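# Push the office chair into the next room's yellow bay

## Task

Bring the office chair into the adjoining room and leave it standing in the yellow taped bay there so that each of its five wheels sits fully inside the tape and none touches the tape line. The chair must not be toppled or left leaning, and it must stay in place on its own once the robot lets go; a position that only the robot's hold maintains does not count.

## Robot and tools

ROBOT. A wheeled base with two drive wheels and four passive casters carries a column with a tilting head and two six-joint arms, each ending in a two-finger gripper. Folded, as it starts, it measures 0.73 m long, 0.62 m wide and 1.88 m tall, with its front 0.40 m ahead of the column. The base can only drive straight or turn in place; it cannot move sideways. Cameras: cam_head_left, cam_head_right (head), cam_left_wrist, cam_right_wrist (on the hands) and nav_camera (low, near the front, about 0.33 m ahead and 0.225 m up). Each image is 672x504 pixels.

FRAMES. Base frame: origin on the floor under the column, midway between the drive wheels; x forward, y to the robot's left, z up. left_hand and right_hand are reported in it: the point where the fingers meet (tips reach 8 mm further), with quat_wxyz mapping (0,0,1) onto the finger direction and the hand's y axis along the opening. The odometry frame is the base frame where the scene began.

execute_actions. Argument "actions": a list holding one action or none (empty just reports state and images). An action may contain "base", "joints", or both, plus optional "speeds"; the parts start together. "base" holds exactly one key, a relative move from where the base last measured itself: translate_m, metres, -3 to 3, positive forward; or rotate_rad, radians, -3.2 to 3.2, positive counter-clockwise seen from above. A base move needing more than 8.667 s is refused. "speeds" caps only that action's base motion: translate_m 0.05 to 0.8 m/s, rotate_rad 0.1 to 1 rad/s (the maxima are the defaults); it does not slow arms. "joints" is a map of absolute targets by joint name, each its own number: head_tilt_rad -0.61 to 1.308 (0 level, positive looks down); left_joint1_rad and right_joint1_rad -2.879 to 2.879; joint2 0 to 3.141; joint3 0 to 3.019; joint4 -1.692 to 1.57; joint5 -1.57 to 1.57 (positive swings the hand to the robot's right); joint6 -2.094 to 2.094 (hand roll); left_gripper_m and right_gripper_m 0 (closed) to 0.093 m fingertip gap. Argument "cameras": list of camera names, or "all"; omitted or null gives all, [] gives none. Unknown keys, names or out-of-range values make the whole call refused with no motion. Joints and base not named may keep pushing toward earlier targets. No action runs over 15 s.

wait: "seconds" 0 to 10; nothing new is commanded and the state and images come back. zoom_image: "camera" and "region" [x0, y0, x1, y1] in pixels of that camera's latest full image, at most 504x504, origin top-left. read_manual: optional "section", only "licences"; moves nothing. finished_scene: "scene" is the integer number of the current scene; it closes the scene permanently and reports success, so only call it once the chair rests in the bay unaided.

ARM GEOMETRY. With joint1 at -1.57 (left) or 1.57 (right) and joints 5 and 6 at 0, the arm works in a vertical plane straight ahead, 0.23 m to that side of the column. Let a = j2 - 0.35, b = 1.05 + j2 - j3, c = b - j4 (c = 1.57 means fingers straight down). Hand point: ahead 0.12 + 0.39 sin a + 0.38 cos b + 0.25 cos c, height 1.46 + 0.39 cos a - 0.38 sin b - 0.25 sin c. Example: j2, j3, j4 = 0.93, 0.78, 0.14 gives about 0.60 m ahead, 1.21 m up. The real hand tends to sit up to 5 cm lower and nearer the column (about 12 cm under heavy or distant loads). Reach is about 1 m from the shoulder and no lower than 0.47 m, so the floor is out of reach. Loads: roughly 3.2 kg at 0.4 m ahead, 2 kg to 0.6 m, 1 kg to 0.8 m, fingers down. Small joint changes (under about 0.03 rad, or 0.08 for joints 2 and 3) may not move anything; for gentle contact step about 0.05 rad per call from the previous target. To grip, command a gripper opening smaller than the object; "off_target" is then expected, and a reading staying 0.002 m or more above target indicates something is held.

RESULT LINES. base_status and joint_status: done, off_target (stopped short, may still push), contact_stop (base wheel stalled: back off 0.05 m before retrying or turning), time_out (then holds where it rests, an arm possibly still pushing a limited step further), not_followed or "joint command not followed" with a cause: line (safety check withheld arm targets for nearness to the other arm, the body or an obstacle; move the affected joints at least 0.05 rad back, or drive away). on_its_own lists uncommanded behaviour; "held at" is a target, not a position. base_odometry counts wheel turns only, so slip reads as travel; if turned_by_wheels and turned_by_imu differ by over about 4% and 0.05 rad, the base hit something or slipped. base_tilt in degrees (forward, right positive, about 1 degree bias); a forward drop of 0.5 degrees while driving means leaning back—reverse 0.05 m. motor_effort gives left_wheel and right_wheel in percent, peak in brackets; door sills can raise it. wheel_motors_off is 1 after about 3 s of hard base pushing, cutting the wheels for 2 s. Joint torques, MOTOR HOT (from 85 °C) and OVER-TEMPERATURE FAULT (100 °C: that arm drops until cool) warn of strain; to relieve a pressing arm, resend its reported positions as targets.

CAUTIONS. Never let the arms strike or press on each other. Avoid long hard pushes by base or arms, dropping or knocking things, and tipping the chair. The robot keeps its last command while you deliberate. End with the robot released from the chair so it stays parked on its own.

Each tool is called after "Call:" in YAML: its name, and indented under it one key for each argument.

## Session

Call:
execute_actions:
  actions:
    - {"joints":{"head_tilt_rad":0.5}}
  cameras: ["cam_head_left","nav_camera"]

Scene clock: 0.77 s.
Joint torques (N m, as the arm reports them, + toward a larger angle): left_arm=[ 0.26 -8.43 -1.82 -1.11 -0.06 -0.03] | right_arm=[-1.42 -7.01 -0.77 -1.35 -0.18  0.  ]
base_odometry: x=+0.000 y=+0.000 heading=+0.000 (m, m, rad; odometry frame)
turned_by_wheels: +0.000 (rad since the last result)
turned_by_imu: +0.000 (rad since the last result)
base_tilt: forward=+0.2 right=+0.3 (deg)
base_status: not commanded
joint_positions: head_tilt_rad=+0.518 left_joint1_rad=-1.554 left_joint2_rad=+0.887 left_joint3_rad=+0.422 left_joint4_rad=-0.898 left_joint5_rad=-0.003 left_joint6_rad=+0.079 left_gripper_m=+0.094 right_joint1_rad=+1.590 right_joint2_rad=+0.857 right_joint3_rad=+0.401 right_joint4_rad=-0.951 right_joint5_rad=-0.043 right_joint6_rad=+0.007 right_gripper_m=+0.095
joint_status: all done
wheel_motors_off: 0
motor_effort: left_wheel=+6(6) right_wheel=+5(6) (%)
left_hand: x=+0.1615 y=+0.2288 z=+1.2407 quat_wxyz=(+0.407, -0.030, -0.913, +0.010) (m; base frame)
right_hand: x=+0.1478 y=-0.2141 z=+1.2552 quat_wxyz=(+0.427, -0.005, -0.904, -0.023) (m; base frame)
pictures: cam_head_left, nav_camera
Images, in order (width x height): cam_head_left 672x504, nav_camera 672x504.

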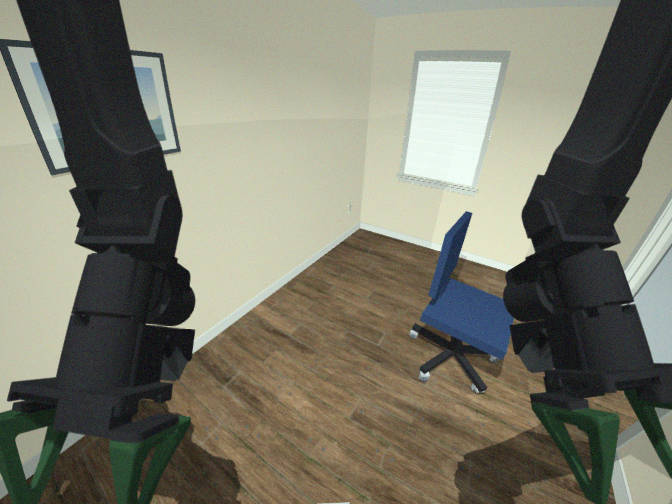

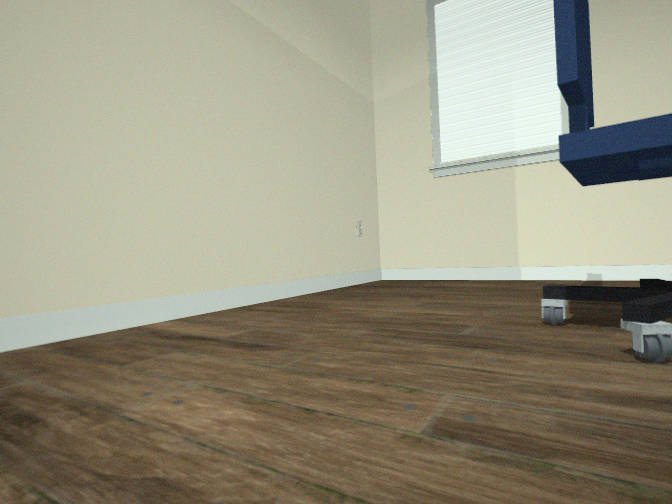

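Call:
execute_actions:
  actions:
    - {"base":{"rotate_rad":-0.7}}
  cameras: ["cam_head_left","nav_camera"]

Scene clock: 4.00 s.
Joint torques (N m, as the arm reports them, + toward a larger angle): left_arm=[ 0.1  -8.1  -1.84 -1.09 -0.04 -0.03] | right_arm=[-1.08 -7.06 -0.78 -1.26 -0.18  0.01]
base_odometry: x=+0.000 y=+0.000 heading=-0.699 (m, m, rad; odometry frame)
turned_by_wheels: -0.699 (rad since the last result)
turned_by_imu: -0.699 (rad since the last result)
base_tilt: forward=+0.1 right=+0.2 (deg)
base_status: done
joint_positions: head_tilt_rad=+0.518 left_joint1_rad=-1.554 left_joint2_rad=+0.887 left_joint3_rad=+0.422 left_joint4_rad=-0.898 left_joint5_rad=-0.003 left_joint6_rad=+0.079 left_gripper_m=+0.094 right_joint1_rad=+1.590 right_joint2_rad=+0.857 right_joint3_rad=+0.401 right_joint4_rad=-0.951 right_joint5_rad=-0.043 right_joint6_rad=+0.007 right_gripper_m=+0.095
joint_status: not commanded
wheel_motors_off: 0
motor_effort: left_wheel=+7(57) right_wheel=-7(28) (%)
left_hand: x=+0.1617 y=+0.2288 z=+1.2406 quat_wxyz=(+0.407, -0.030, -0.913, +0.010) (m; base frame)
right_hand: x=+0.1478 y=-0.2141 z=+1.2552 quat_wxyz=(+0.427, -0.005, -0.904, -0.023) (m; base frame)
pictures: cam_head_left, nav_camera
Images, in order (width x height): cam_head_left 672x504, nav_camera 672x504.

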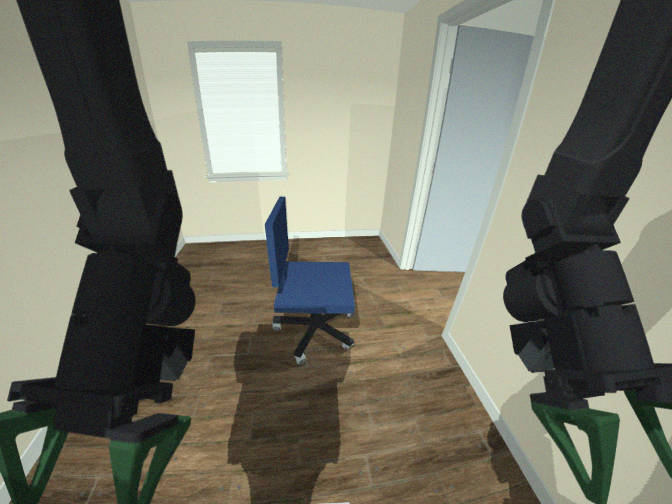

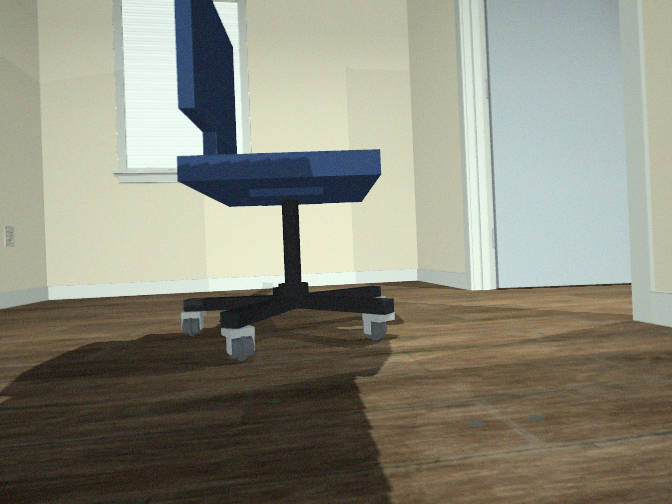

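Call:
execute_actions:
  actions:
    - {"base":{"rotate_rad":0.623}}
  cameras: []

Call:
execute_actions:
  actions:
    - {"base":{"translate_m":1.8}}
  cameras: []

Call:
execute_actions:
  actions:
    - {"base":{"rotate_rad":-2.19},"joints":{"head_tilt_rad":0.8}}
  cameras: ["cam_head_left","nav_camera"]

Scene clock: 9.30 s.
Joint torques (N m, as the arm reports them, + toward a larger angle): left_arm=[ 0.15 -8.96 -1.6  -1.01 -0.04 -0.03] | right_arm=[-1.42 -7.16 -0.87 -1.31 -0.18  0.  ]
base_odometry: x=+0.000 y=+0.000 heading=-0.078 (m, m, rad; odometry frame)
turned_by_wheels: +0.621 (rad since the last result)
turned_by_imu: +0.623 (rad since the last result)
base_tilt: forward=+0.2 right=+0.3 (deg)
base_status: done
joint_positions: head_tilt_rad=+0.518 left_joint1_rad=-1.554 left_joint2_rad=+0.887 left_joint3_rad=+0.422 left_joint4_rad=-0.898 left_joint5_rad=-0.003 left_joint6_rad=+0.079 left_gripper_m=+0.094 right_joint1_rad=+1.590 right_joint2_rad=+0.857 right_joint3_rad=+0.401 right_joint4_rad=-0.951 right_joint5_rad=-0.043 right_joint6_rad=+0.007 right_gripper_m=+0.095
joint_status: not commanded
wheel_motors_off: 0
motor_effort: left_wheel=-3(42) right_wheel=+1(21) (%)
left_hand: x=+0.1617 y=+0.2288 z=+1.2406 quat_wxyz=(+0.407, -0.030, -0.913, +0.010) (m; base frame)
right_hand: x=+0.1478 y=-0.2141 z=+1.2552 quat_wxyz=(+0.427, -0.005, -0.904, -0.023) (m; base frame)
pictures: none
No camera images: the call's "cameras" was empty. Leave "cameras" out to get every camera's image.

Scene clock: 13.37 s.
Joint torques (N m, as the arm reports them, + toward a larger angle): left_arm=[ 0.18 -7.95 -1.62 -1.16 -0.09 -0.03] | right_arm=[-1.36 -7.   -0.88 -1.32 -0.18  0.01]
base_odometry: x=+1.795 y=-0.141 heading=-0.079 (m, m, rad; odometry frame)
turned_by_wheels: -0.001 (rad since the last result)
turned_by_imu: -0.004 (rad since the last result)
base_tilt: forward=+0.3 right=+0.3 (deg)
base_status: done
joint_positions: head_tilt_rad=+0.518 left_joint1_rad=-1.554 left_joint2_rad=+0.886 left_joint3_rad=+0.423 left_joint4_rad=-0.898 left_joint5_rad=-0.003 left_joint6_rad=+0.079 left_gripper_m=+0.094 right_joint1_rad=+1.590 right_joint2_rad=+0.857 right_joint3_rad=+0.401 right_joint4_rad=-0.951 right_joint5_rad=-0.043 right_joint6_rad=+0.007 right_gripper_m=+0.095
joint_status: not commanded
wheel_motors_off: 0
motor_effort: left_wheel=-2(42) right_wheel=+1(72) (%)
left_hand: x=+0.1620 y=+0.2288 z=+1.2406 quat_wxyz=(+0.407, -0.030, -0.913, +0.010) (m; base frame)
right_hand: x=+0.1480 y=-0.2141 z=+1.2551 quat_wxyz=(+0.427, -0.005, -0.904, -0.023) (m; base frame)
pictures: none
No camera images: the call's "cameras" was empty. Leave "cameras" out to get every camera's image.

Scene clock: 17.13 s.
Joint torques (N m, as the arm reports them, + toward a larger angle): left_arm=[ 0.02 -8.45 -1.47 -1.03 -0.03  0.  ] | right_arm=[-1.34 -7.28 -0.91 -1.26 -0.16 -0.01]
base_odometry: x=+1.795 y=-0.141 heading=-2.268 (m, m, rad; odometry frame)
turned_by_wheels: -2.189 (rad since the last result)
turned_by_imu: -2.193 (rad since the last result)
base_tilt: forward=+0.3 right=+0.2 (deg)
base_status: done
joint_positions: head_tilt_rad=+0.802 left_joint1_rad=-1.554 left_joint2_rad=+0.886 left_joint3_rad=+0.423 left_joint4_rad=-0.898 left_joint5_rad=-0.003 left_joint6_rad=+0.079 left_gripper_m=+0.094 right_joint1_rad=+1.590 right_joint2_rad=+0.857 right_joint3_rad=+0.401 right_joint4_rad=-0.951 right_joint5_rad=-0.043 right_joint6_rad=+0.007 right_gripper_m=+0.095
joint_status: all done
wheel_motors_off: 0
motor_effort: left_wheel=+7(46) right_wheel=-6(60) (%)
left_hand: x=+0.1620 y=+0.2288 z=+1.2406 quat_wxyz=(+0.407, -0.030, -0.913, +0.010) (m; base frame)
right_hand: x=+0.1480 y=-0.2141 z=+1.2551 quat_wxyz=(+0.427, -0.005, -0.904, -0.023) (m; base frame)
pictures: cam_head_left, nav_camera
Images, in order (width x height): cam_head_left 672x504, nav_camera 672x504.

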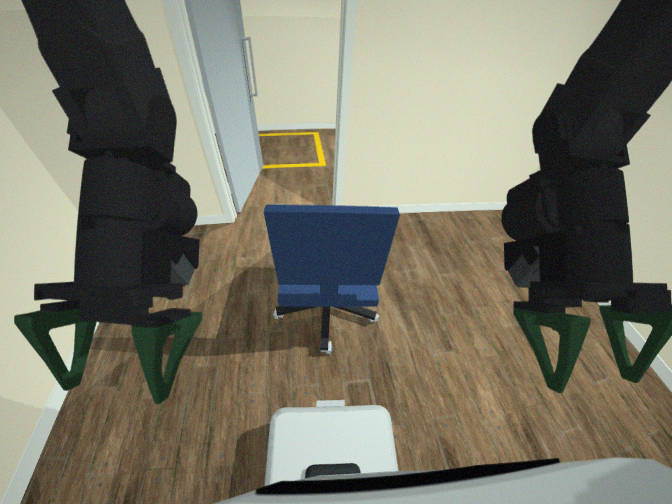

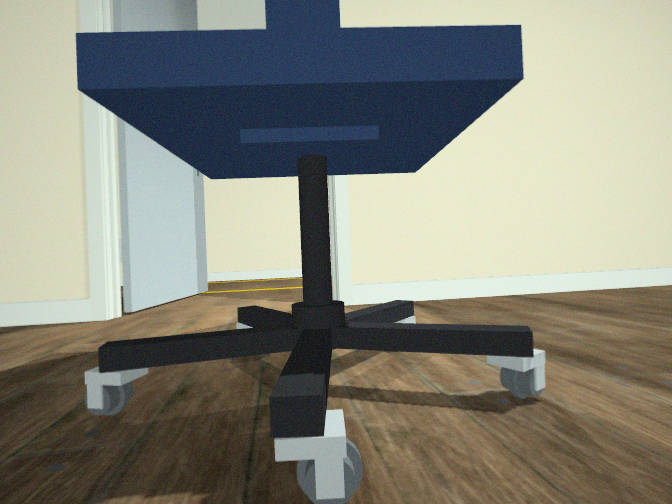

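Call:
execute_actions:
  actions:
    - {"base":{"translate_m":0.25},"speeds":{"translate_m":0.3},"joints":{"left_joint1_rad":-1.68,"left_joint2_rad":1.235,"left_joint3_rad":0.97,"left_joint4_rad":-0.24,"left_joint5_rad":0,"left_joint6_rad":-1.57,"right_joint1_rad":1.8,"right_joint2_rad":1.235,"right_joint3_rad":0.97,"right_joint4_rad":-0.24,"right_joint5_rad":0,"right_joint6_rad":1.57}}
  cameras: ["cam_left_wrist","cam_right_wrist","cam_head_left"]

Scene clock: 23.40 s.
Joint torques (N m, as the arm reports them, + toward a larger angle): left_arm=[ -0.61 -16.8    1.69   0.87  -0.05  -0.09] | right_arm=[ -0.03 -15.47   2.64   0.65  -0.17   0.06]
base_odometry: x=+1.634 y=-0.333 heading=-2.269 (m, m, rad; odometry frame)
turned_by_wheels: -0.001 (rad since the last result)
turned_by_imu: -0.002 (rad since the last result)
base_tilt: forward=+0.3 right=+0.2 (deg)
base_status: done
joint_positions: head_tilt_rad=+0.803 left_joint1_rad=-1.681 left_joint2_rad=+1.237 left_joint3_rad=+0.971 left_joint4_rad=-0.247 left_joint5_rad=-0.001 left_joint6_rad=-1.563 left_gripper_m=+0.094 right_joint1_rad=+1.801 right_joint2_rad=+1.237 right_joint3_rad=+0.971 right_joint4_rad=-0.241 right_joint5_rad=-0.001 right_joint6_rad=+1.561 right_gripper_m=+0.095
joint_status: all done
wheel_motors_off: 0
motor_effort: left_wheel=+1(74) right_wheel=-1(59) (%)
left_hand: x=+0.5212 y=+0.1648 z=+1.0859 quat_wxyz=(+0.030, +0.684, -0.728, +0.037) (m; base frame)
right_hand: x=+0.5174 y=-0.1006 z=+1.0955 quat_wxyz=(+0.065, -0.659, -0.746, -0.077) (m; base frame)
pictures: cam_head_left, cam_left_wrist, cam_right_wrist
Images, in order (width x height): cam_head_left 672x504, cam_left_wrist 672x504, cam_right_wrist 672x504.

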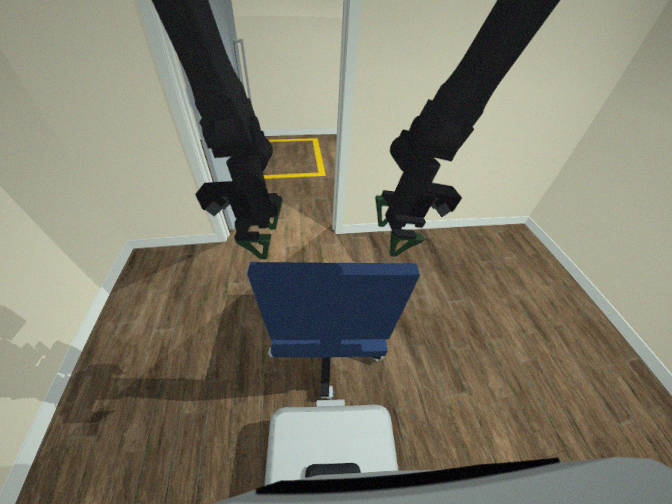

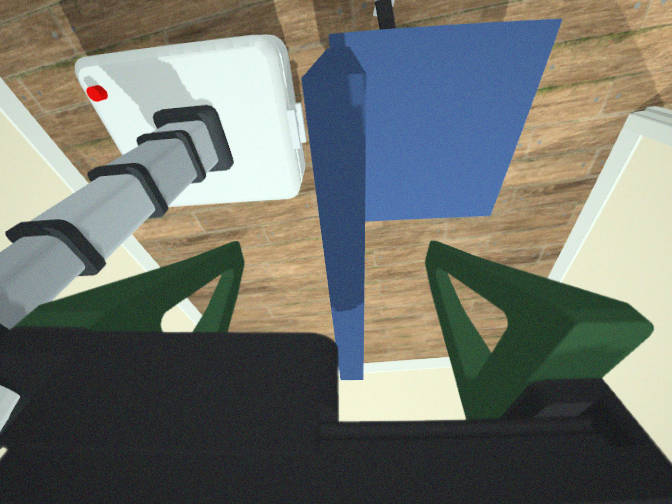

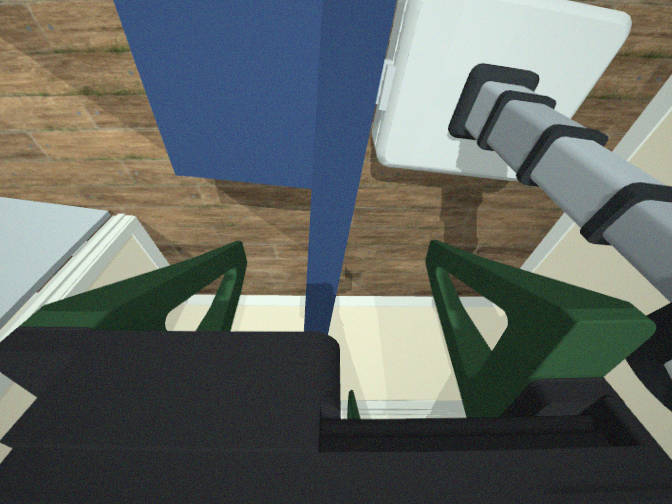

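Call:
execute_actions:
  actions:
    - {"joints":{"left_joint2_rad":1.43,"left_joint3_rad":1.075,"left_joint4_rad":-0.17,"right_joint2_rad":1.43,"right_joint3_rad":1.075,"right_joint4_rad":-0.17}}
  cameras: []

Call:
execute_actions:
  actions:
    - {"joints":{"left_joint1_rad":-1.7,"left_joint2_rad":1.62,"left_joint3_rad":1.2,"left_joint4_rad":-0.08,"right_joint1_rad":1.76,"right_joint2_rad":1.64,"right_joint3_rad":1.22,"right_joint4_rad":-0.08}}
  cameras: ["cam_left_wrist","cam_right_wrist"]

Scene clock: 27.93 s.
Joint torques (N m, as the arm reports them, + toward a larger angle): left_arm=[ -1.44 -17.92   1.42   0.76  -0.06  -0.1 ] | right_arm=[  0.35 -17.33   2.48   0.48  -0.16   0.06]
base_odometry: x=+1.634 y=-0.333 heading=-2.269 (m, m, rad; odometry frame)
turned_by_wheels: +0.000 (rad since the last result)
turned_by_imu: +0.000 (rad since the last result)
base_tilt: forward=+0.4 right=+0.3 (deg)
base_status: not commanded
joint_positions: head_tilt_rad=+0.803 left_joint1_rad=-1.681 left_joint2_rad=+1.441 left_joint3_rad=+1.069 left_joint4_rad=-0.176 left_joint5_rad=-0.001 left_joint6_rad=-1.563 left_gripper_m=+0.094 right_joint1_rad=+1.801 right_joint2_rad=+1.438 right_joint3_rad=+1.068 right_joint4_rad=-0.169 right_joint5_rad=-0.001 right_joint6_rad=+1.562 right_gripper_m=+0.095
joint_status: all done
wheel_motors_off: 0
motor_effort: left_wheel=-1(2) right_wheel=+0(3) (%)
left_hand: x=+0.5153 y=+0.1581 z=+1.0123 quat_wxyz=(+0.042, +0.683, -0.729, +0.024) (m; base frame)
right_hand: x=+0.5117 y=-0.0867 z=+1.0240 quat_wxyz=(+0.076, -0.658, -0.747, -0.065) (m; base frame)
pictures: none
No camera images: the call's "cameras" was empty. Leave "cameras" out to get every camera's image.

Scene clock: 28.77 s.
Joint torques (N m, as the arm reports them, + toward a larger angle): left_arm=[-2.45 -8.42  4.06  2.71  0.1  -0.06] | right_arm=[ 0.13 -7.34  4.77  2.17 -0.09  0.03]
base_odometry: x=+1.634 y=-0.333 heading=-2.269 (m, m, rad; odometry frame)
turned_by_wheels: +0.000 (rad since the last result)
turned_by_imu: +0.000 (rad since the last result)
base_tilt: forward=+0.3 right=+0.3 (deg)
base_status: not commanded
joint_positions: head_tilt_rad=+0.803 left_joint1_rad=-1.691 left_joint2_rad=+1.498 left_joint3_rad=+1.170 left_joint4_rad=-0.124 left_joint5_rad=-0.003 left_joint6_rad=-1.564 left_gripper_m=+0.094 right_joint1_rad=+1.768 right_joint2_rad=+1.517 right_joint3_rad=+1.194 right_joint4_rad=-0.111 right_joint5_rad=-0.002 right_joint6_rad=+1.567 right_gripper_m=+0.095
joint_status: all done
wheel_motors_off: 0
motor_effort: left_wheel=-1(6) right_wheel=+4(8) (%)
left_hand: x=+0.5648 y=+0.1480 z=+0.9968 quat_wxyz=(+0.011, +0.683, -0.727, +0.062) (m; base frame)
right_hand: x=+0.5701 y=-0.0967 z=+0.9976 quat_wxyz=(+0.031, -0.669, -0.736, -0.094) (m; base frame)
pictures: cam_left_wrist, cam_right_wrist
Images, in order (width x height): cam_left_wrist 672x504, cam_right_wrist 672x504.

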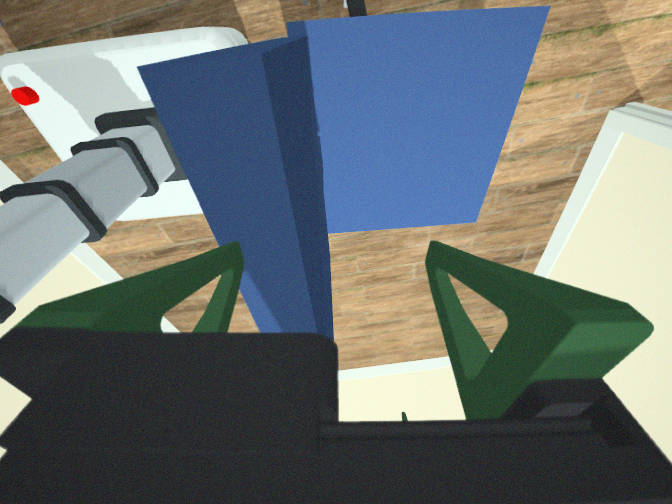

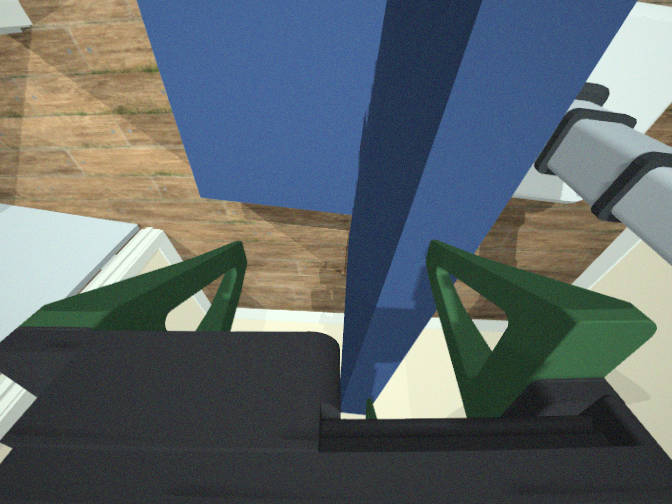

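Same lag again. Ease up and swing the fingers back, then descend in small steps.

Call:
execute_actions:
  actions:
    - {"joints":{"left_joint2_rad":1.47,"left_joint3_rad":1.17,"left_joint4_rad":-0.36,"right_joint2_rad":1.49,"right_joint3_rad":1.19,"right_joint4_rad":-0.37}}
  cameras: []

Call:
execute_actions:
  actions:
    - {"joints":{"left_joint2_rad":1.55,"left_joint4_rad":-0.26,"right_joint2_rad":1.57,"right_joint4_rad":-0.27}}
  cameras: ["cam_left_wrist","cam_right_wrist"]

Scene clock: 32.10 s.
Joint torques (N m, as the arm reports them, + toward a larger angle): left_arm=[ -2.5  -19.59   1.11  -0.3    0.05  -0.09] | right_arm=[ -0.37 -19.27   1.96   0.    -0.09   0.03]
base_odometry: x=+1.634 y=-0.333 heading=-2.269 (m, m, rad; odometry frame)
turned_by_wheels: +0.000 (rad since the last result)
turned_by_imu: +0.000 (rad since the last result)
base_tilt: forward=+0.4 right=+0.3 (deg)
base_status: not commanded
joint_positions: head_tilt_rad=+0.803 left_joint1_rad=-1.691 left_joint2_rad=+1.488 left_joint3_rad=+1.169 left_joint4_rad=-0.347 left_joint5_rad=-0.002 left_joint6_rad=-1.564 left_gripper_m=+0.094 right_joint1_rad=+1.768 right_joint2_rad=+1.511 right_joint3_rad=+1.189 right_joint4_rad=-0.365 right_joint5_rad=-0.002 right_joint6_rad=+1.567 right_gripper_m=+0.095
joint_status: all done
wheel_motors_off: 0
motor_effort: left_wheel=-1(4) right_wheel=+1(5) (%)
left_hand: x=+0.5140 y=+0.1516 z=+1.0026 quat_wxyz=(+0.085, +0.678, -0.730, -0.016) (m; base frame)
right_hand: x=+0.5078 y=-0.1037 z=+1.0019 quat_wxyz=(+0.115, -0.660, -0.742, -0.001) (m; base frame)
pictures: none
No camera images: the call's "cameras" was empty. Leave "cameras" out to get every camera's image.

Scene clock: 32.93 s.
Joint torques (N m, as the arm reports them, + toward a larger angle): left_arm=[ -2.49 -17.75   0.67   0.95   0.06  -0.06] | right_arm=[  0.14 -16.94   1.38   0.5   -0.1    0.04]
base_odometry: x=+1.634 y=-0.333 heading=-2.269 (m, m, rad; odometry frame)
turned_by_wheels: +0.000 (rad since the last result)
turned_by_imu: +0.000 (rad since the last result)
base_tilt: forward=+0.2 right=+0.3 (deg)
base_status: not commanded
joint_positions: head_tilt_rad=+0.803 left_joint1_rad=-1.691 left_joint2_rad=+1.546 left_joint3_rad=+1.168 left_joint4_rad=-0.273 left_joint5_rad=-0.002 left_joint6_rad=-1.564 left_gripper_m=+0.094 right_joint1_rad=+1.768 right_joint2_rad=+1.563 right_joint3_rad=+1.189 right_joint4_rad=-0.275 right_joint5_rad=-0.002 right_joint6_rad=+1.567 right_gripper_m=+0.095
joint_status: all done
wheel_motors_off: 0
motor_effort: left_wheel=-2(2) right_wheel=+3(1) (%)
left_hand: x=+0.5041 y=+0.1496 z=+0.9777 quat_wxyz=(+0.079, +0.679, -0.730, -0.010) (m; base frame)
right_hand: x=+0.5049 y=-0.0999 z=+0.9787 quat_wxyz=(+0.103, -0.662, -0.742, -0.015) (m; base frame)
pictures: cam_left_wrist, cam_right_wrist
Images, in order (width x height): cam_left_wrist 672x504, cam_right_wrist 672x504.

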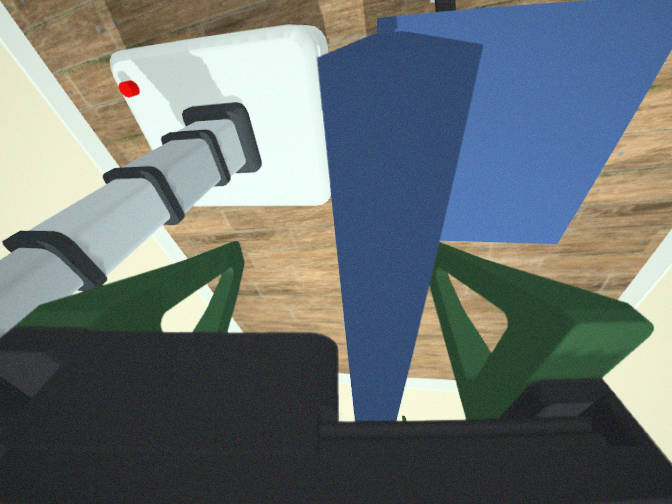

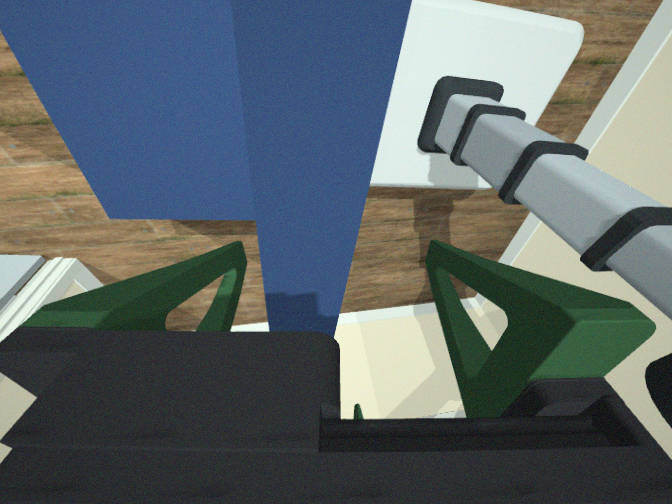

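Call:
execute_actions:
  actions:
    - {"joints":{"left_joint2_rad":1.64,"left_joint3_rad":1.2,"left_joint4_rad":-0.08,"right_joint2_rad":1.66,"right_joint3_rad":1.22,"right_joint4_rad":-0.1}}
  cameras: []

Call:
execute_actions:
  actions:
    - {"joints":{"left_gripper_m":0.02,"right_gripper_m":0.02,"head_tilt_rad":0.6}}
  cameras: ["cam_left_wrist","cam_right_wrist","nav_camera"]

Scene clock: 37.73 s.
Joint torques (N m, as the arm reports them, + toward a larger angle): left_arm=[ -2.65 -17.23   0.64   1.28   0.06  -0.12] | right_arm=[  0.1  -17.42   1.21   0.81  -0.09   0.04]
base_odometry: x=+1.634 y=-0.333 heading=-2.269 (m, m, rad; odometry frame)
turned_by_wheels: +0.000 (rad since the last result)
turned_by_imu: +0.000 (rad since the last result)
base_tilt: forward=+0.2 right=+0.2 (deg)
base_status: not commanded
joint_positions: head_tilt_rad=+0.803 left_joint1_rad=-1.691 left_joint2_rad=+1.640 left_joint3_rad=+1.198 left_joint4_rad=-0.097 left_joint5_rad=-0.002 left_joint6_rad=-1.564 left_gripper_m=+0.094 right_joint1_rad=+1.768 right_joint2_rad=+1.658 right_joint3_rad=+1.218 right_joint4_rad=-0.109 right_joint5_rad=-0.002 right_joint6_rad=+1.567 right_gripper_m=+0.095
joint_status: all done
wheel_motors_off: 0
motor_effort: left_wheel=-2(2) right_wheel=+1(2) (%)
left_hand: x=+0.5187 y=+0.1447 z=+0.9391 quat_wxyz=(+0.041, +0.682, -0.729, +0.030) (m; base frame)
right_hand: x=+0.5148 y=-0.0922 z=+0.9397 quat_wxyz=(+0.069, -0.666, -0.740, -0.052) (m; base frame)
pictures: none
No camera images: the call's "cameras" was empty. Leave "cameras" out to get every camera's image.

Scene clock: 38.40 s.
Joint torques (N m, as the arm reports them, + toward a larger angle): left_arm=[ -2.63 -17.92  -0.07   0.73  -0.07   0.15] | right_arm=[  0.3  -17.18   1.11   0.17   0.09  -0.26]
base_odometry: x=+1.634 y=-0.333 heading=-2.269 (m, m, rad; odometry frame)
turned_by_wheels: +0.000 (rad since the last result)
turned_by_imu: +0.000 (rad since the last result)
base_tilt: forward=+0.2 right=+0.3 (deg)
base_status: not commanded
joint_positions: head_tilt_rad=+0.618 left_joint1_rad=-1.691 left_joint2_rad=+1.639 left_joint3_rad=+1.205 left_joint4_rad=-0.083 left_joint5_rad=+0.001 left_joint6_rad=-1.586 left_gripper_m=+0.040 right_joint1_rad=+1.767 right_joint2_rad=+1.658 right_joint3_rad=+1.220 right_joint4_rad=-0.093 right_joint5_rad=-0.005 right_joint6_rad=+1.600 right_gripper_m=+0.041
joint_status: left_gripper_m off_target (ended at +0.040, target +0.020); right_gripper_m off_target (ended at +0.041, target +0.020); the others done
wheel_motors_off: 0
motor_effort: left_wheel=-3(7) right_wheel=+3(4) (%)
left_hand: x=+0.5274 y=+0.1437 z=+0.9397 quat_wxyz=(+0.035, +0.690, -0.722, +0.039) (m; base frame)
right_hand: x=+0.5202 y=-0.0921 z=+0.9397 quat_wxyz=(+0.065, -0.679, -0.729, -0.058) (m; base frame)
pictures: cam_left_wrist, cam_right_wrist, nav_camera
Images, in order (width x height): cam_left_wrist 672x504, cam_right_wrist 672x504, nav_camera 672x504.

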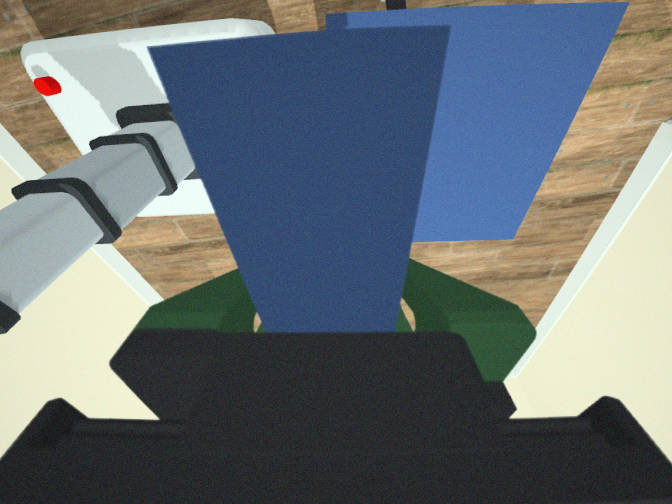

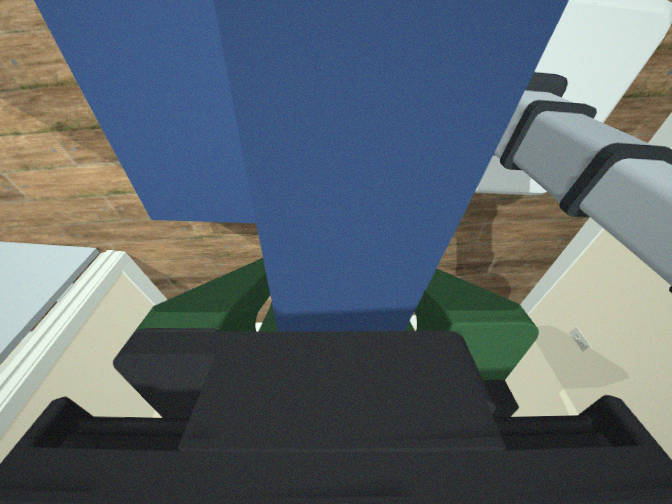

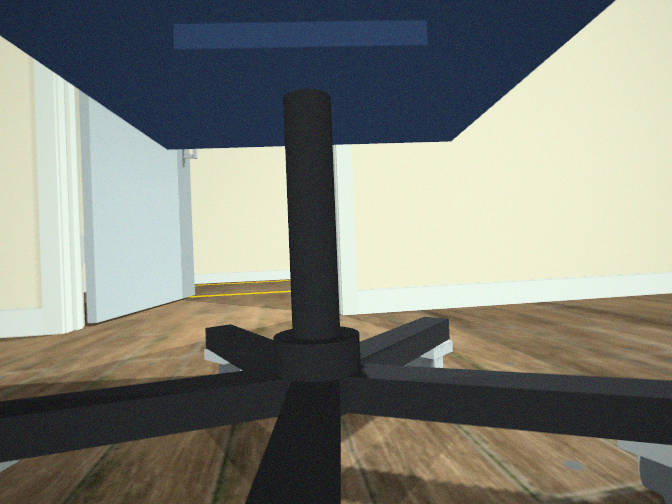

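Call:
execute_actions:
  actions:
    - {"base":{"rotate_rad":0.8},"speeds":{"rotate_rad":0.5}}
  cameras: []

Call:
execute_actions:
  actions:
    - {"base":{"translate_m":0.58},"speeds":{"translate_m":0.4}}
  cameras: []

Call:
execute_actions:
  actions:
    - {"base":{"rotate_rad":-0.8},"speeds":{"rotate_rad":0.5}}
  cameras: ["cam_head_left","nav_camera"]

Scene clock: 43.87 s.
Joint torques (N m, as the arm reports them, + toward a larger angle): left_arm=[ -3.14 -18.51  -0.23   0.2    0.     0.67] | right_arm=[  0.11 -17.96  -0.78   0.07  -0.21  -0.5 ]
base_odometry: x=+1.634 y=-0.333 heading=-1.469 (m, m, rad; odometry frame)
turned_by_wheels: +0.800 (rad since the last result)
turned_by_imu: +0.794 (rad since the last result)
base_tilt: forward=+0.2 right=+0.3 (deg)
base_status: done
joint_positions: head_tilt_rad=+0.617 left_joint1_rad=-1.686 left_joint2_rad=+1.637 left_joint3_rad=+1.208 left_joint4_rad=-0.067 left_joint5_rad=-0.001 left_joint6_rad=-1.634 left_gripper_m=+0.039 right_joint1_rad=+1.768 right_joint2_rad=+1.662 right_joint3_rad=+1.242 right_joint4_rad=-0.090 right_joint5_rad=+0.001 right_joint6_rad=+1.626 right_gripper_m=+0.040
joint_status: not commanded
wheel_motors_off: 0
motor_effort: left_wheel=-4(89) right_wheel=+1(54) (%)
left_hand: x=+0.5343 y=+0.1471 z=+0.9405 quat_wxyz=(+0.027, +0.709, -0.704, +0.044) (m; base frame)
right_hand: x=+0.5323 y=-0.0907 z=+0.9389 quat_wxyz=(+0.057, -0.689, -0.719, -0.064) (m; base frame)
pictures: none
No camera images: the call's "cameras" was empty. Leave "cameras" out to get every camera's image.

Scene clock: 46.47 s.
Joint torques (N m, as the arm reports them, + toward a larger angle): left_arm=[ -2.44 -17.72   0.04   0.38   0.56   0.98] | right_arm=[  0.1  -18.16  -0.79   0.15  -0.04  -0.31]
base_odometry: x=+1.693 y=-0.910 heading=-1.468 (m, m, rad; odometry frame)
turned_by_wheels: +0.001 (rad since the last result)
turned_by_imu: +0.000 (rad since the last result)
base_tilt: forward=+0.2 right=+0.2 (deg)
base_status: done
joint_positions: head_tilt_rad=+0.617 left_joint1_rad=-1.689 left_joint2_rad=+1.638 left_joint3_rad=+1.199 left_joint4_rad=-0.070 left_joint5_rad=-0.013 left_joint6_rad=-1.659 left_gripper_m=+0.039 right_joint1_rad=+1.768 right_joint2_rad=+1.662 right_joint3_rad=+1.242 right_joint4_rad=-0.090 right_joint5_rad=-0.003 right_joint6_rad=+1.606 right_gripper_m=+0.040
joint_status: not commanded
wheel_motors_off: 0
motor_effort: left_wheel=+2(82) right_wheel=-1(55) (%)
left_hand: x=+0.5275 y=+0.1468 z=+0.9396 quat_wxyz=(+0.028, +0.717, -0.696, +0.036) (m; base frame)
right_hand: x=+0.5321 y=-0.0901 z=+0.9389 quat_wxyz=(+0.058, -0.682, -0.726, -0.065) (m; base frame)
pictures: none
No camera images: the call's "cameras" was empty. Leave "cameras" out to get every camera's image.

Scene clock: 49.03 s.
Joint torques (N m, as the arm reports them, + toward a larger angle): left_arm=[ -1.3  -18.54  -1.4    0.44  -0.03   0.62] | right_arm=[  1.52 -17.03   0.35  -0.24  -0.3   -0.56]
base_odometry: x=+1.693 y=-0.910 heading=-2.268 (m, m, rad; odometry frame)
turned_by_wheels: -0.800 (rad since the last result)
turned_by_imu: -0.794 (rad since the last result)
base_tilt: forward=+0.3 right=+0.2 (deg)
base_status: done
joint_positions: head_tilt_rad=+0.617 left_joint1_rad=-1.709 left_joint2_rad=+1.645 left_joint3_rad=+1.221 left_joint4_rad=-0.069 left_joint5_rad=-0.001 left_joint6_rad=-1.629 left_gripper_m=+0.039 right_joint1_rad=+1.745 right_joint2_rad=+1.655 right_joint3_rad=+1.228 right_joint4_rad=-0.082 right_joint5_rad=+0.003 right_joint6_rad=+1.632 right_gripper_m=+0.040
joint_status: not commanded
wheel_motors_off: 0
motor_effort: left_wheel=+2(62) right_wheel=-1(76) (%)
left_hand: x=+0.5367 y=+0.1308 z=+0.9393 quat_wxyz=(+0.033, +0.703, -0.709, +0.052) (m; base frame)
right_hand: x=+0.5309 y=-0.1072 z=+0.9386 quat_wxyz=(+0.049, -0.696, -0.714, -0.056) (m; base frame)
pictures: cam_head_left, nav_camera
Images, in order (width x height): cam_head_left 672x504, nav_camera 672x504.

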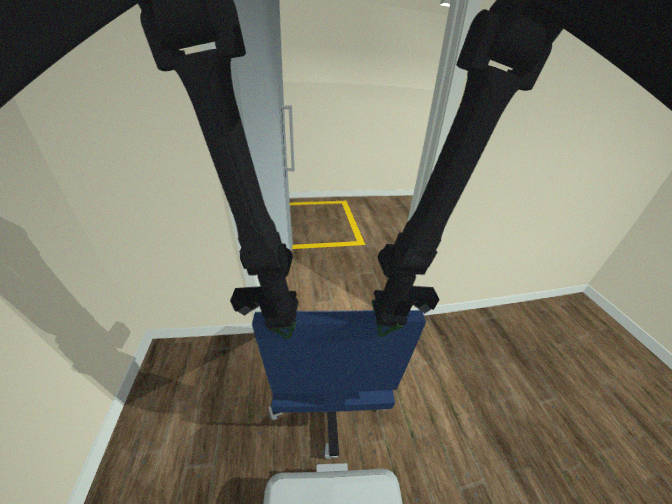

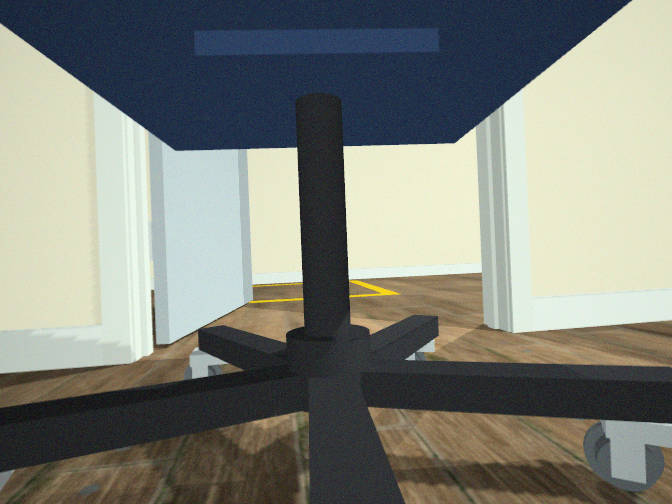

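Call:
execute_actions:
  actions:
    - {"base":{"translate_m":1.6},"speeds":{"translate_m":0.4},"joints":{"head_tilt_rad":0.9}}
  cameras: ["cam_head_left","cam_head_right","nav_camera"]

Scene clock: 55.70 s.
Joint torques (N m, as the arm reports them, + toward a larger angle): left_arm=[ -1.48 -17.97  -1.37   0.26  -0.23   0.36] | right_arm=[  1.17 -17.09   0.86   0.11  -0.82  -0.87]
base_odometry: x=+0.665 y=-2.136 heading=-2.269 (m, m, rad; odometry frame)
turned_by_wheels: -0.001 (rad since the last result)
turned_by_imu: -0.004 (rad since the last result)
base_tilt: forward=+0.3 right=+0.2 (deg)
base_status: done
joint_positions: head_tilt_rad=+0.901 left_joint1_rad=-1.707 left_joint2_rad=+1.645 left_joint3_rad=+1.221 left_joint4_rad=-0.068 left_joint5_rad=+0.003 left_joint6_rad=-1.606 left_gripper_m=+0.039 right_joint1_rad=+1.750 right_joint2_rad=+1.657 right_joint3_rad=+1.222 right_joint4_rad=-0.093 right_joint5_rad=+0.014 right_joint6_rad=+1.667 right_gripper_m=+0.040
joint_status: all done
wheel_motors_off: 0
motor_effort: left_wheel=-1(62) right_wheel=+1(64) (%)
left_hand: x=+0.5369 y=+0.1314 z=+0.9392 quat_wxyz=(+0.033, +0.695, -0.717, +0.054) (m; base frame)
right_hand: x=+0.5230 y=-0.1061 z=+0.9376 quat_wxyz=(+0.054, -0.707, -0.703, -0.046) (m; base frame)
pictures: cam_head_left, cam_head_right, nav_camera
Images, in order (width x height): cam_head_left 672x504, cam_head_right 672x504, nav_camera 672x504.

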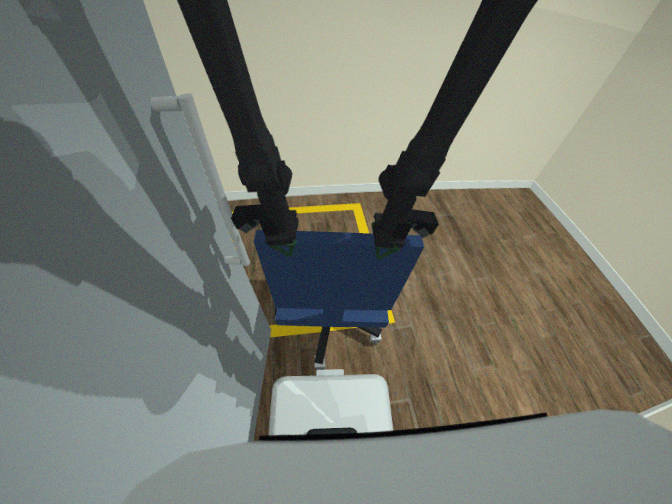

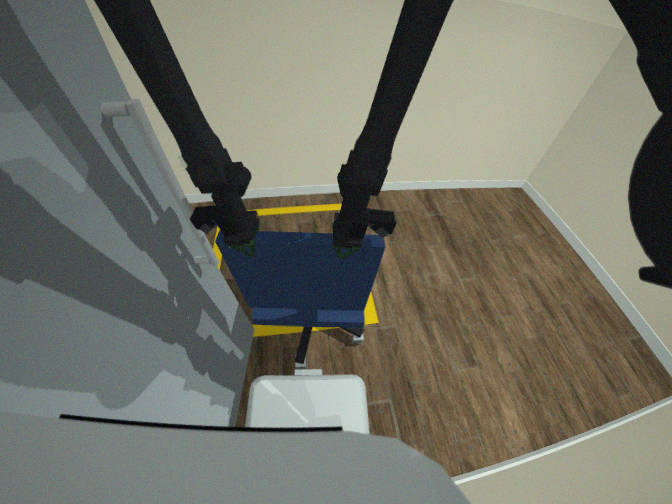

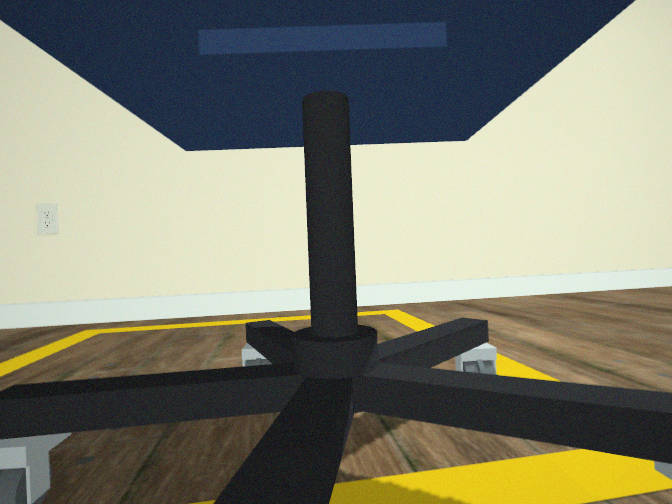

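Call:
execute_actions:
  actions:
    - {"base":{"translate_m":0.39},"speeds":{"translate_m":0.3}}
  cameras: []

Call:
execute_actions:
  actions:
    - {"base":{"rotate_rad":0.15},"speeds":{"rotate_rad":0.3},"joints":{"left_joint1_rad":-1.52,"right_joint1_rad":1.94,"head_tilt_rad":1.0}}
  cameras: ["cam_head_left","cam_head_right","nav_camera"]

Scene clock: 62.07 s.
Joint torques (N m, as the arm reports them, + toward a larger angle): left_arm=[ -1.61 -18.59  -1.52   0.06  -0.15   0.43] | right_arm=[  1.37 -17.36   0.57   0.23  -0.8   -0.84]
base_odometry: x=+0.415 y=-2.435 heading=-2.269 (m, m, rad; odometry frame)
turned_by_wheels: -0.001 (rad since the last result)
turned_by_imu: -0.001 (rad since the last result)
base_tilt: forward=+0.2 right=+0.2 (deg)
base_status: done
joint_positions: head_tilt_rad=+0.902 left_joint1_rad=-1.707 left_joint2_rad=+1.645 left_joint3_rad=+1.220 left_joint4_rad=-0.068 left_joint5_rad=+0.002 left_joint6_rad=-1.610 left_gripper_m=+0.039 right_joint1_rad=+1.751 right_joint2_rad=+1.658 right_joint3_rad=+1.225 right_joint4_rad=-0.095 right_joint5_rad=+0.013 right_joint6_rad=+1.663 right_gripper_m=+0.040
joint_status: not commanded
wheel_motors_off: 0
motor_effort: left_wheel=-1(39) right_wheel=+0(39) (%)
left_hand: x=+0.5364 y=+0.1316 z=+0.9392 quat_wxyz=(+0.033, +0.696, -0.715, +0.053) (m; base frame)
right_hand: x=+0.5242 y=-0.1055 z=+0.9375 quat_wxyz=(+0.054, -0.706, -0.705, -0.047) (m; base frame)
pictures: none
No camera images: the call's "cameras" was empty. Leave "cameras" out to get every camera's image.

Scene clock: 63.60 s.
Joint torques (N m, as the arm reports them, + toward a larger angle): left_arm=[ -0.77 -17.38   2.96   0.16  -0.51   0.37] | right_arm=[  3.11 -22.99  -4.81  -1.71  -0.53  -0.76]
base_odometry: x=+0.415 y=-2.436 heading=-2.120 (m, m, rad; odometry frame)
turned_by_wheels: +0.149 (rad since the last result)
turned_by_imu: +0.146 (rad since the last result)
base_tilt: forward=+0.2 right=+0.2 (deg)
base_status: done
joint_positions: head_tilt_rad=+1.000 left_joint1_rad=-1.509 left_joint2_rad=+1.632 left_joint3_rad=+1.167 left_joint4_rad=-0.070 left_joint5_rad=+0.007 left_joint6_rad=-1.606 left_gripper_m=+0.039 right_joint1_rad=+1.936 right_joint2_rad=+1.724 right_joint3_rad=+1.285 right_joint4_rad=-0.050 right_joint5_rad=+0.004 right_joint6_rad=+1.654 right_gripper_m=+0.040
joint_status: all done
wheel_motors_off: 0
motor_effort: left_wheel=-4(90) right_wheel=-1(67) (%)
left_hand: x=+0.5117 y=+0.2645 z=+0.9381 quat_wxyz=(-0.012, +0.730, -0.683, -0.020) (m; base frame)
right_hand: x=+0.5188 y=+0.0274 z=+0.9437 quat_wxyz=(+0.104, -0.664, -0.731, -0.119) (m; base frame)
pictures: cam_head_left, cam_head_right, nav_camera
Images, in order (width x height): cam_head_left 672x504, cam_head_right 672x504, nav_camera 672x504.

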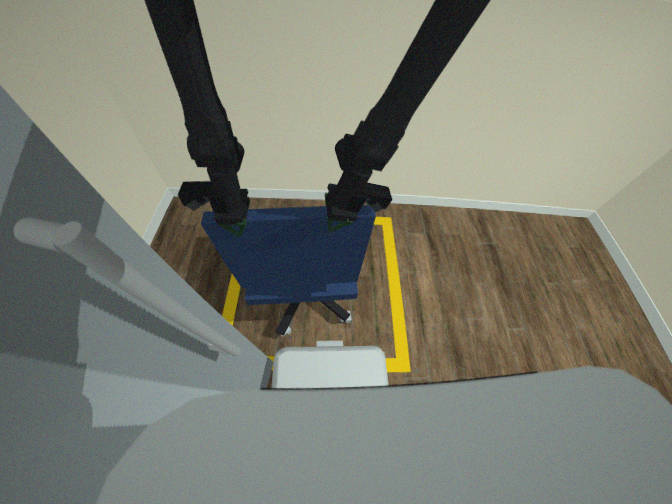

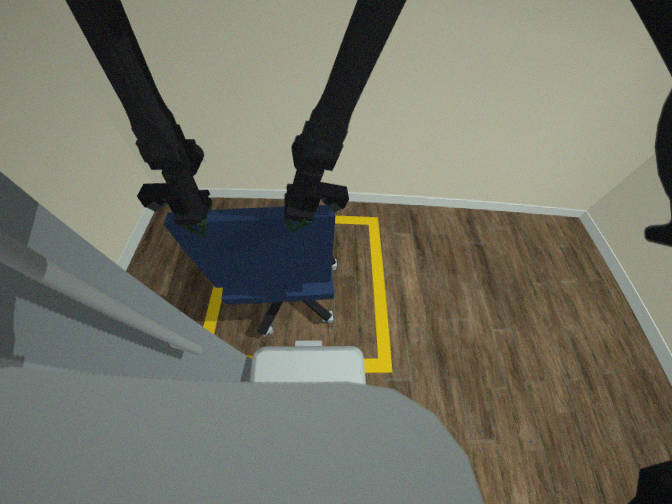

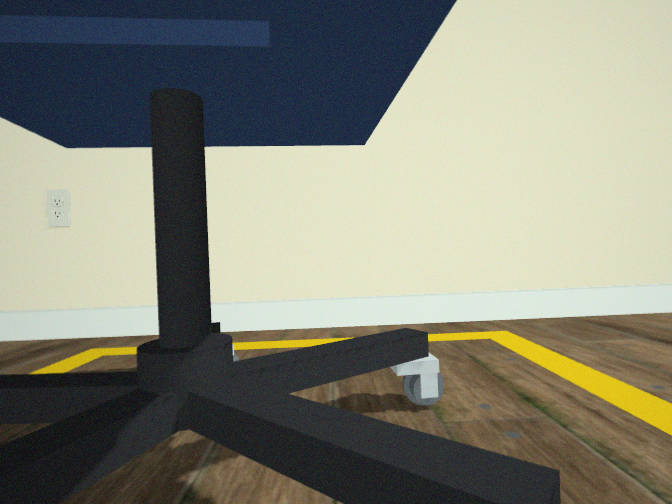

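Overshot by ~7 cm; bring back.

Call:
execute_actions:
  actions:
    - {"joints":{"left_joint1_rad":-1.63,"right_joint1_rad":1.82}}
  cameras: ["nav_camera"]

Call:
execute_actions:
  actions: []
  cameras: ["cam_head_left","nav_camera"]

Scene clock: 68.07 s.
Joint torques (N m, as the arm reports them, + toward a larger angle): left_arm=[ -1.09 -17.37   1.58   0.35   0.22   0.81] | right_arm=[  1.34 -18.83  -0.7   -1.     0.21  -0.54]
base_odometry: x=+0.415 y=-2.436 heading=-2.121 (m, m, rad; odometry frame)
turned_by_wheels: +0.000 (rad since the last result)
turned_by_imu: +0.000 (rad since the last result)
base_tilt: forward=+0.4 right=+0.2 (deg)
base_status: not commanded
joint_positions: head_tilt_rad=+1.000 left_joint1_rad=-1.627 left_joint2_rad=+1.632 left_joint3_rad=+1.184 left_joint4_rad=-0.070 left_joint5_rad=-0.007 left_joint6_rad=-1.645 left_gripper_m=+0.039 right_joint1_rad=+1.826 right_joint2_rad=+1.675 right_joint3_rad=+1.240 right_joint4_rad=-0.066 right_joint5_rad=-0.008 right_joint6_rad=+1.631 right_gripper_m=+0.040
joint_status: all done
wheel_motors_off: 0
motor_effort: left_wheel=-7(7) right_wheel=+3(4) (%)
left_hand: x=+0.5226 y=+0.1882 z=+0.9383 quat_wxyz=(+0.013, +0.723, -0.690, +0.016) (m; base frame)
right_hand: x=+0.5252 y=-0.0494 z=+0.9416 quat_wxyz=(+0.076, -0.679, -0.725, -0.087) (m; base frame)
pictures: nav_camera
Images, in order (width x height): nav_camera 672x504.

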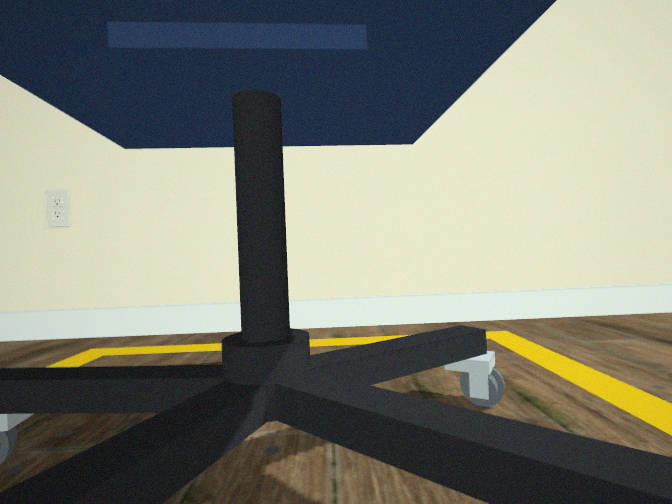

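Scene clock: 68.07 s.
Joint torques (N m, as the arm reports them, + toward a larger angle): left_arm=[ -1.09 -17.37   1.58   0.35   0.22   0.81] | right_arm=[  1.34 -18.83  -0.7   -1.     0.21  -0.54]
base_odometry: x=+0.415 y=-2.436 heading=-2.121 (m, m, rad; odometry frame)
turned_by_wheels: +0.000 (rad since the last result)
turned_by_imu: +0.000 (rad since the last result)
base_tilt: forward=+0.4 right=+0.2 (deg)
base_status: not commanded
joint_positions: head_tilt_rad=+1.000 left_joint1_rad=-1.627 left_joint2_rad=+1.632 left_joint3_rad=+1.184 left_joint4_rad=-0.070 left_joint5_rad=-0.007 left_joint6_rad=-1.645 left_gripper_m=+0.039 right_joint1_rad=+1.826 right_joint2_rad=+1.675 right_joint3_rad=+1.240 right_joint4_rad=-0.066 right_joint5_rad=-0.008 right_joint6_rad=+1.631 right_gripper_m=+0.040
joint_status: all done
wheel_motors_off: 0
motor_effort: left_wheel=-7(7) right_wheel=+3(4) (%)
left_hand: x=+0.5226 y=+0.1882 z=+0.9383 quat_wxyz=(+0.013, +0.723, -0.690, +0.016) (m; base frame)
right_hand: x=+0.5252 y=-0.0494 z=+0.9416 quat_wxyz=(+0.076, -0.679, -0.725, -0.087) (m; base frame)
pictures: cam_head_left, nav_camera
Images, in order (width x height): cam_head_left 672x504, nav_camera 672x504.

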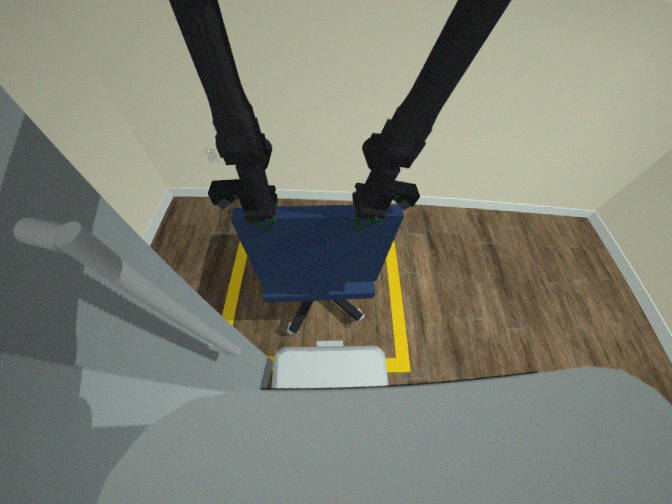

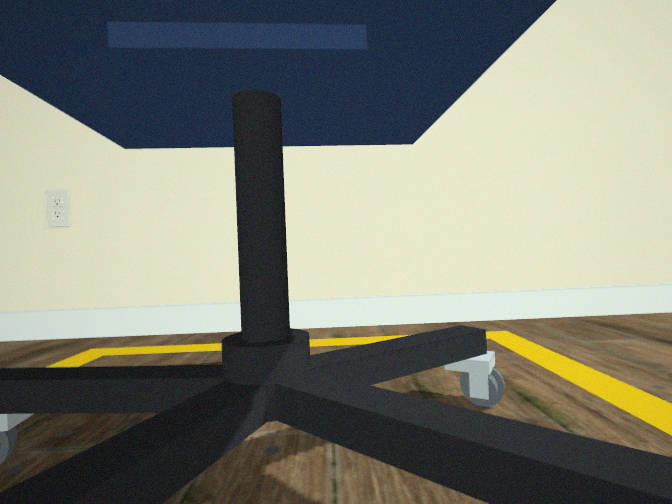

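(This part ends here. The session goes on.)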